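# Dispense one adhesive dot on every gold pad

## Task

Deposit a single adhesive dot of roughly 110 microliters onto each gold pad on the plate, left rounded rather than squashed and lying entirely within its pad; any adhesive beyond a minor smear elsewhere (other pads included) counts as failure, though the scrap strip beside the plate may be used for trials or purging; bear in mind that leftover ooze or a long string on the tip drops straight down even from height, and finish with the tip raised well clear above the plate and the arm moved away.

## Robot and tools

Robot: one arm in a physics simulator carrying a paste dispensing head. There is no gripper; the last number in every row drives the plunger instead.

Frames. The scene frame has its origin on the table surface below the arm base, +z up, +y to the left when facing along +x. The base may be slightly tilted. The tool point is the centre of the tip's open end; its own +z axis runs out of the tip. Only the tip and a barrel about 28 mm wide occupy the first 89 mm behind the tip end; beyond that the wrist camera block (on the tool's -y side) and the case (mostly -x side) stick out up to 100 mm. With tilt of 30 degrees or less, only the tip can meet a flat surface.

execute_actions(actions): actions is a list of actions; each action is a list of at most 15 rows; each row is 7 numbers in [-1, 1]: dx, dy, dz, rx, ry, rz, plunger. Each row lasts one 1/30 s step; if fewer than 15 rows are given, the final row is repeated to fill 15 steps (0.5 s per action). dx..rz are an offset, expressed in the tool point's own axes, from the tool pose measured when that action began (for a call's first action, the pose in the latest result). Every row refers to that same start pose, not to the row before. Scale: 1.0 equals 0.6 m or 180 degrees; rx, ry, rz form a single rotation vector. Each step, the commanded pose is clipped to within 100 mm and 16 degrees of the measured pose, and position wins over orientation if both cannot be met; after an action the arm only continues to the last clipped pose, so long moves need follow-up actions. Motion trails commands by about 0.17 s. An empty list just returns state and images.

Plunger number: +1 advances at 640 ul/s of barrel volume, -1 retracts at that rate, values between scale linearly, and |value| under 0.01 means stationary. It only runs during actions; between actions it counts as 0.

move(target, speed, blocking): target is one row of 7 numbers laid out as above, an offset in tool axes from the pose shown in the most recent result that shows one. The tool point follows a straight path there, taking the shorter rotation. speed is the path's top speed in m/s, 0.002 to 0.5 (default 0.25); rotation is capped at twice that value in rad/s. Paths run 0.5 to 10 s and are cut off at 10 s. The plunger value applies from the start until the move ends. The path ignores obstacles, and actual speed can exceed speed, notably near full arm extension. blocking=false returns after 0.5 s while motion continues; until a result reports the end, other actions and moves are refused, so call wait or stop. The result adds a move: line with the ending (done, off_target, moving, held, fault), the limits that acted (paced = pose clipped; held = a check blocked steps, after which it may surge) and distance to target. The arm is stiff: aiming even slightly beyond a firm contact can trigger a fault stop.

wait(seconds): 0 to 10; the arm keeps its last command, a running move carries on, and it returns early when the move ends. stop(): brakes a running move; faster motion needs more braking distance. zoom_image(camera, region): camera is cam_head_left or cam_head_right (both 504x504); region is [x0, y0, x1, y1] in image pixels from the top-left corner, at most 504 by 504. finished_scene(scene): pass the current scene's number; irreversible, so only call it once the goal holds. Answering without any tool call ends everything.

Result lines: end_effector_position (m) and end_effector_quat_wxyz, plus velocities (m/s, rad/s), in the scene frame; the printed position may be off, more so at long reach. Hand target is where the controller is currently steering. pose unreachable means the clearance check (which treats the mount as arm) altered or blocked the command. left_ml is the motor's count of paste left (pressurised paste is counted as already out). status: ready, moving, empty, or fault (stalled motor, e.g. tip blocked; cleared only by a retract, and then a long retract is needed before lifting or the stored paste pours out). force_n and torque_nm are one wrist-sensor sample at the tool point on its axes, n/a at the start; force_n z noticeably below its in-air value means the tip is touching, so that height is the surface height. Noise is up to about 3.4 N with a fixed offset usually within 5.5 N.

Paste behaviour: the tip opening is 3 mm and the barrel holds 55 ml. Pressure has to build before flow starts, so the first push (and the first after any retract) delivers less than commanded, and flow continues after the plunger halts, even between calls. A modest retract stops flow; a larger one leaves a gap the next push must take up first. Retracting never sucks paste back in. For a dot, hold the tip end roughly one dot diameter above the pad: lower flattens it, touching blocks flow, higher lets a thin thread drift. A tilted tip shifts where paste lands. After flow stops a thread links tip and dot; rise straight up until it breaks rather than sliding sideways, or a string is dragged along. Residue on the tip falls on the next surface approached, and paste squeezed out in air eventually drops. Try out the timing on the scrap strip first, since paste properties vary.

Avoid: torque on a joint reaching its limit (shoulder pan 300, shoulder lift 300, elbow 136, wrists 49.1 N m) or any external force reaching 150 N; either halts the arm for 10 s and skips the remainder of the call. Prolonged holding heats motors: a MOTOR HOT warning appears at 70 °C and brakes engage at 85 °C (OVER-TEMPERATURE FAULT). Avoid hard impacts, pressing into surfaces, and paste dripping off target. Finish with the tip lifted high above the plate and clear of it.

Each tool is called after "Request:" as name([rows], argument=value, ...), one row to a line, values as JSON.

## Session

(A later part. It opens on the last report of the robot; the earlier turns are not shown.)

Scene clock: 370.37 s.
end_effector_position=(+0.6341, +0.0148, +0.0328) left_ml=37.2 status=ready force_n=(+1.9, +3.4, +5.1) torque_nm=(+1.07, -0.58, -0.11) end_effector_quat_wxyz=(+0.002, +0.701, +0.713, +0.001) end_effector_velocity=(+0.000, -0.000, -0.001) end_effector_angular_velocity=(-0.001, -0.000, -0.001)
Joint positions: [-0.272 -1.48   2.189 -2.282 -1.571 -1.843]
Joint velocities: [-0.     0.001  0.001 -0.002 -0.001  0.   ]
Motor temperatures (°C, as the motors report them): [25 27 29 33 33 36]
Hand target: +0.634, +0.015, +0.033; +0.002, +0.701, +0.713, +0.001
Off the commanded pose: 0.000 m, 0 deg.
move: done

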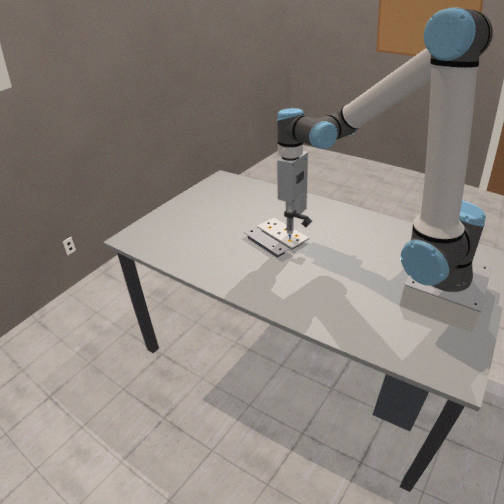

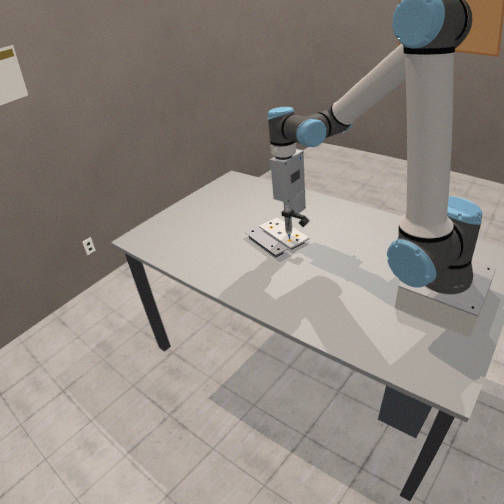

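Request:
execute_actions([
  [[0,0,0.0002,0,0,0,0.86],[0,0,0.0002,0,0,0,0.86],[0,0,0.0002,0,0,0,0.86],[0,0,0.0002,0,0,0,0.86],[0,0,0.0002,0,0,0,0.86],[0,0,0.0002,0,0,0,0.86],[0,0,0.0002,0,0,0,0]],
])

Request:
wait(seconds=10)

Request:
wait(seconds=10)

Request:
wait(seconds=10)

Request:
move(target=[0,0,-0.027,0,0,0,-0.5], speed=0.06)

Request:
zoom_image(camera="cam_head_left", region=[278, 228, 302, 248])

Request:
zoom_image(camera="cam_head_right", region=[278, 228, 302, 248])

Scene clock: 375.43 s.
end_effector_position=(+0.6341, +0.0148, +0.0327) left_ml=37.0 status=ready force_n=(-0.3, +2.9, +6.8) torque_nm=(+0.95, +0.24, -0.14) end_effector_quat_wxyz=(+0.002, +0.701, +0.713, +0.001) end_effector_velocity=(+0.000, -0.000, -0.000) end_effector_angular_velocity=(-0.001, -0.000, +0.000)
Joint positions: [-0.272 -1.48   2.19  -2.282 -1.571 -1.843]
Joint velocities: [ 0.     0.001 -0.    -0.001 -0.001  0.   ]
Motor temperatures (°C, as the motors report them): [25 27 29 33 33 36]
Hand target: +0.634, +0.015, +0.033; +0.002, +0.701, +0.713, +0.001
Off the commanded pose: 0.000 m, 0 deg.

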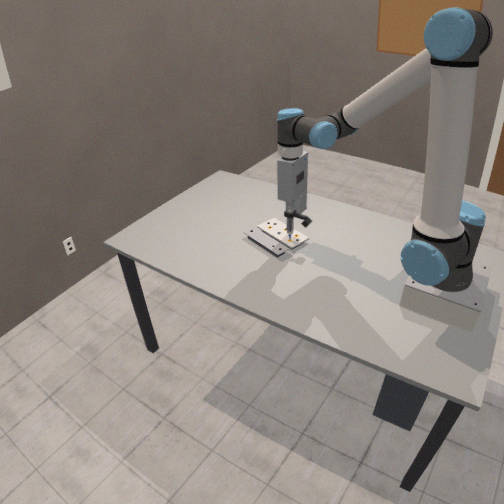

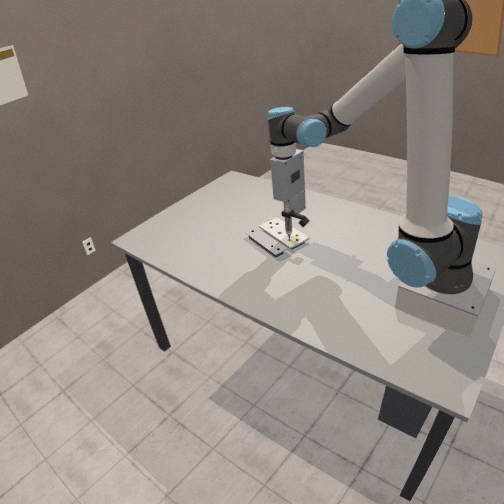

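Scene clock: 385.43 s.
end_effector_position=(+0.6341, +0.0148, +0.0327) left_ml=37.0 status=ready force_n=(+0.9, +2.6, +5.4) torque_nm=(+0.85, -0.14, -0.11) end_effector_quat_wxyz=(+0.002, +0.701, +0.713, +0.001) end_effector_velocity=(+0.000, +0.000, +0.000) end_effector_angular_velocity=(-0.000, -0.001, +0.001)
Joint positions: [-0.272 -1.48   2.19  -2.282 -1.571 -1.843]
Joint velocities: [ 0.001 -0.     0.    -0.001 -0.    -0.   ]
Motor temperatures (°C, as the motors report them): [25 27 29 33 33 36]
Hand target: +0.634, +0.015, +0.033; +0.002, +0.701, +0.713, +0.001
Off the commanded pose: 0.000 m, 0 deg.
wait: 10.00 s; at rest by 0.17 s

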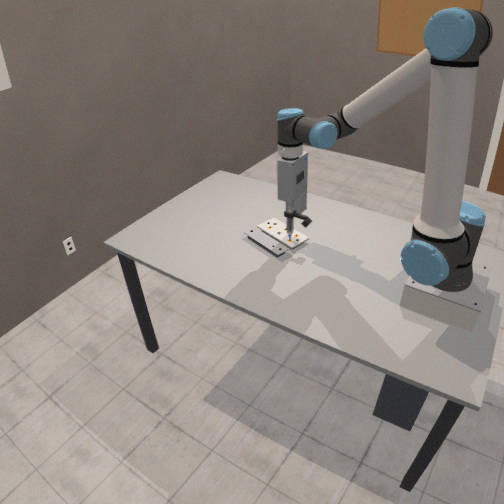

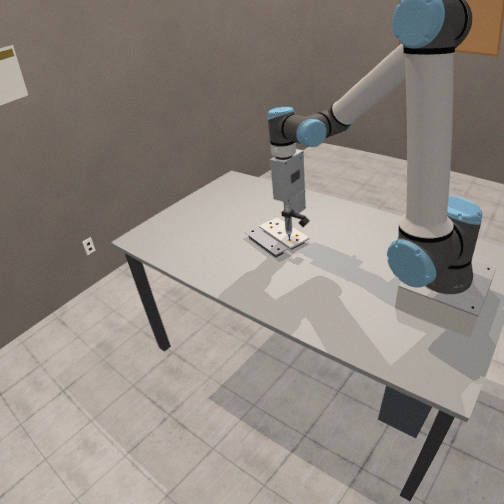

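Scene clock: 395.43 s.
end_effector_position=(+0.6341, +0.0148, +0.0327) left_ml=37.0 status=ready force_n=(+1.0, +2.3, +4.7) torque_nm=(+0.70, -0.26, -0.11) end_effector_quat_wxyz=(+0.002, +0.701, +0.713, +0.001) end_effector_velocity=(+0.000, -0.000, +0.001) end_effector_angular_velocity=(-0.001, -0.001, -0.000)
Joint positions: [-0.272 -1.48   2.19  -2.282 -1.571 -1.843]
Joint velocities: [-0.    -0.001 -0.    -0.    -0.001  0.   ]
Motor temperatures (°C, as the motors report them): [25 27 29 33 33 36]
Hand target: +0.634, +0.015, +0.033; +0.002, +0.701, +0.713, +0.001
Off the commanded pose: 0.000 m, 0 deg.
wait: 10.00 s; at rest by 0.17 s

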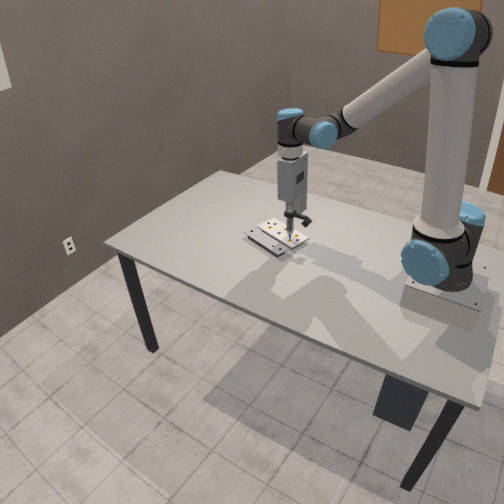

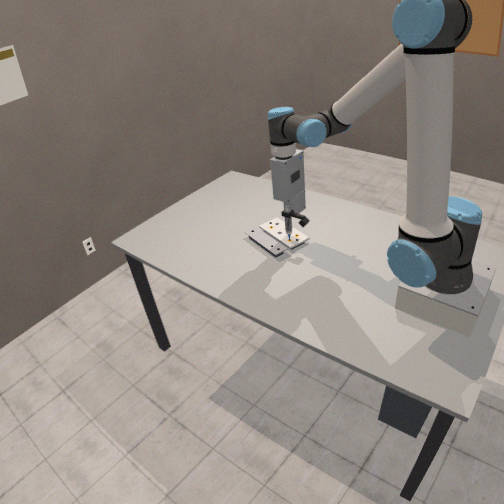

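Scene clock: 405.43 s.
end_effector_position=(+0.6341, +0.0148, +0.0327) left_ml=37.0 status=ready force_n=(+0.9, +4.6, +5.4) torque_nm=(+1.57, -0.19, -0.18) end_effector_quat_wxyz=(+0.002, +0.701, +0.713, +0.001) end_effector_velocity=(+0.001, -0.001, +0.000) end_effector_angular_velocity=(-0.001, -0.002, +0.000)
Joint positions: [-0.272 -1.48   2.19  -2.282 -1.571 -1.843]
Joint velocities: [-0.    -0.    -0.    -0.002 -0.001 -0.   ]
Motor temperatures (°C, as the motors report them): [25 27 29 33 33 36]
Hand target: +0.634, +0.015, +0.033; +0.002, +0.701, +0.713, +0.001
Off the commanded pose: 0.000 m, 0 deg.
wait: 10.00 s; at rest by 0.17 s

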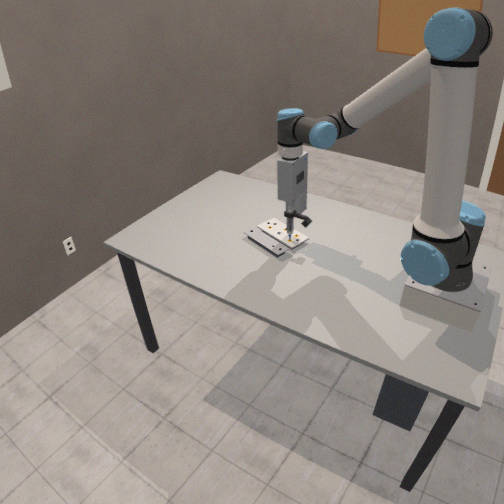

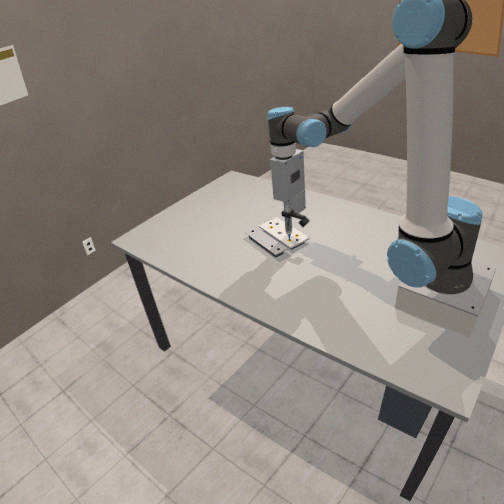

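Scene clock: 406.23 s.
end_effector_position=(+0.6340, +0.0148, +0.0487) left_ml=37.3 status=moving force_n=(+1.7, +3.1, +4.7) torque_nm=(+1.01, -0.46, -0.04) end_effector_quat_wxyz=(+0.002, +0.701, +0.713, +0.001) end_effector_velocity=(+0.000, +0.000, +0.002) end_effector_angular_velocity=(+0.000, -0.001, -0.000)
Joint positions: [-0.272 -1.5    2.176 -2.248 -1.571 -1.843]
Joint velocities: [-0.    -0.002 -0.001  0.002  0.     0.   ]
Motor temperatures (°C, as the motors report them): [25 27 29 33 33 36]
Hand target: +0.634, +0.015, +0.049; +0.002, +0.701, +0.713, +0.001
Off the commanded pose: 0.000 m, 0 deg.
move: done

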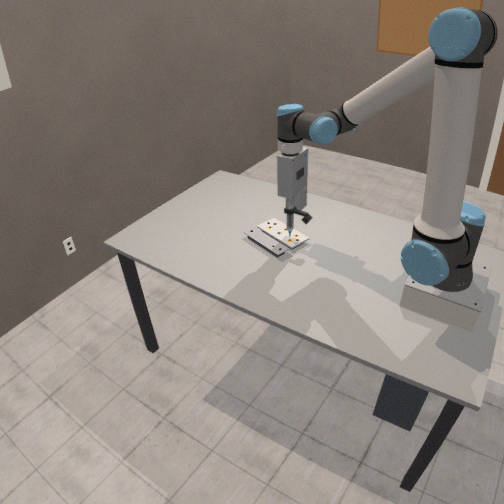

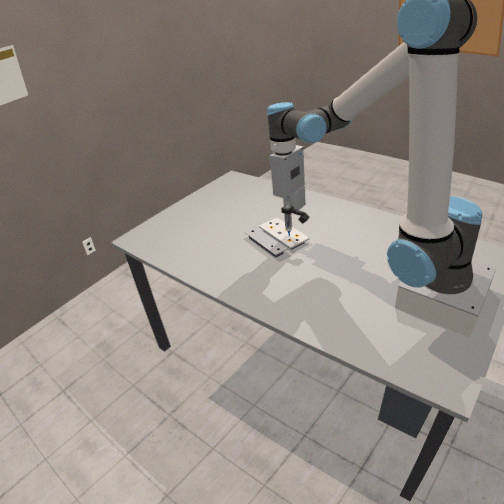

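Region (278, 228, 302, 248) of cam_head_left's 504x504 image, scaled by 21.000, with more detail than that image has.

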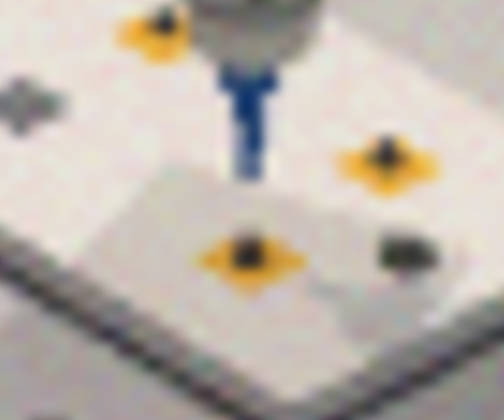

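Region (278, 228, 302, 248) of cam_head_right's 504x504 image, scaled by 21.000, with more detail than that image has.

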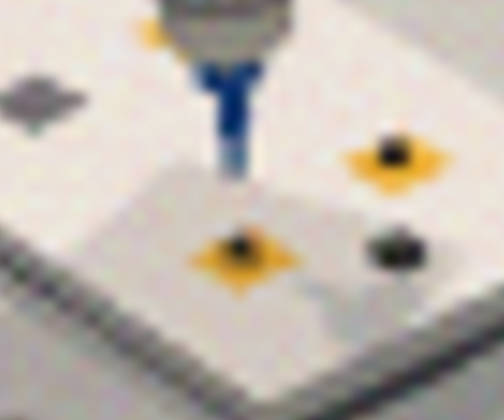

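Request:
move(target=[0.1129,0.0786,-0.2,0,0,0,0], speed=0.3)

Request:
zoom_image(camera="cam_head_left", region=[240, 205, 320, 265])

Scene clock: 409.23 s.
end_effector_position=(+0.6798, +0.0834, +0.1686) left_ml=37.3 status=ready force_n=(+1.5, +3.5, +4.3) torque_nm=(+1.27, -0.35, -0.08) end_effector_quat_wxyz=(+0.002, +0.701, +0.713, +0.001) end_effector_velocity=(+0.001, -0.000, +0.002) end_effector_angular_velocity=(+0.000, +0.000, -0.001)
Joint positions: [-0.152 -1.534  1.965 -2.003 -1.571 -1.723]
Joint velocities: [-0.    -0.    -0.003  0.003  0.     0.001]
Motor temperatures (°C, as the motors report them): [25 27 29 33 33 36]
Hand target: +0.680, +0.083, +0.169; +0.002, +0.701, +0.713, +0.001
Off the commanded pose: 0.000 m, 0 deg.
move: done

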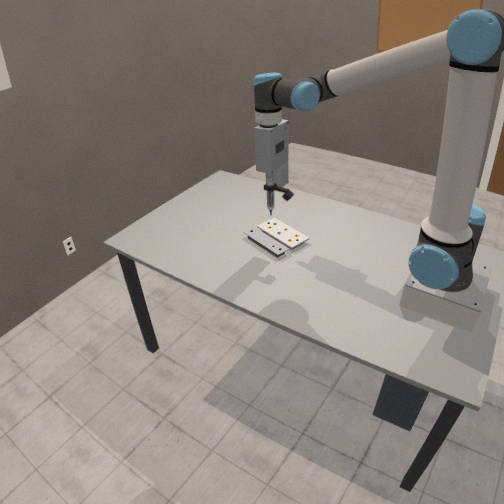

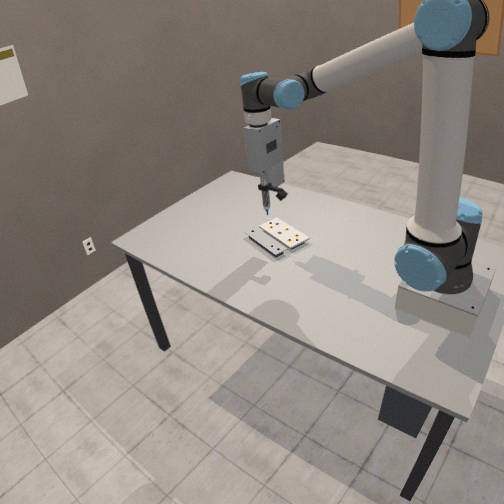

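Region (240, 205, 320, 265) of cam_head_left's 504x504 image, scaled by 6.300, with more detail than that image has; it fills the top 378 rows of this view, and the rest is white.

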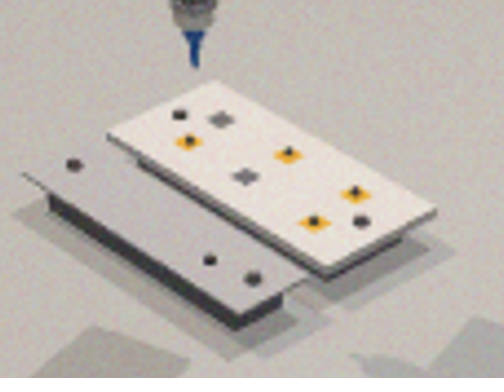

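Request:
finished_scene(scene=1)

The scene is finished: the task was done.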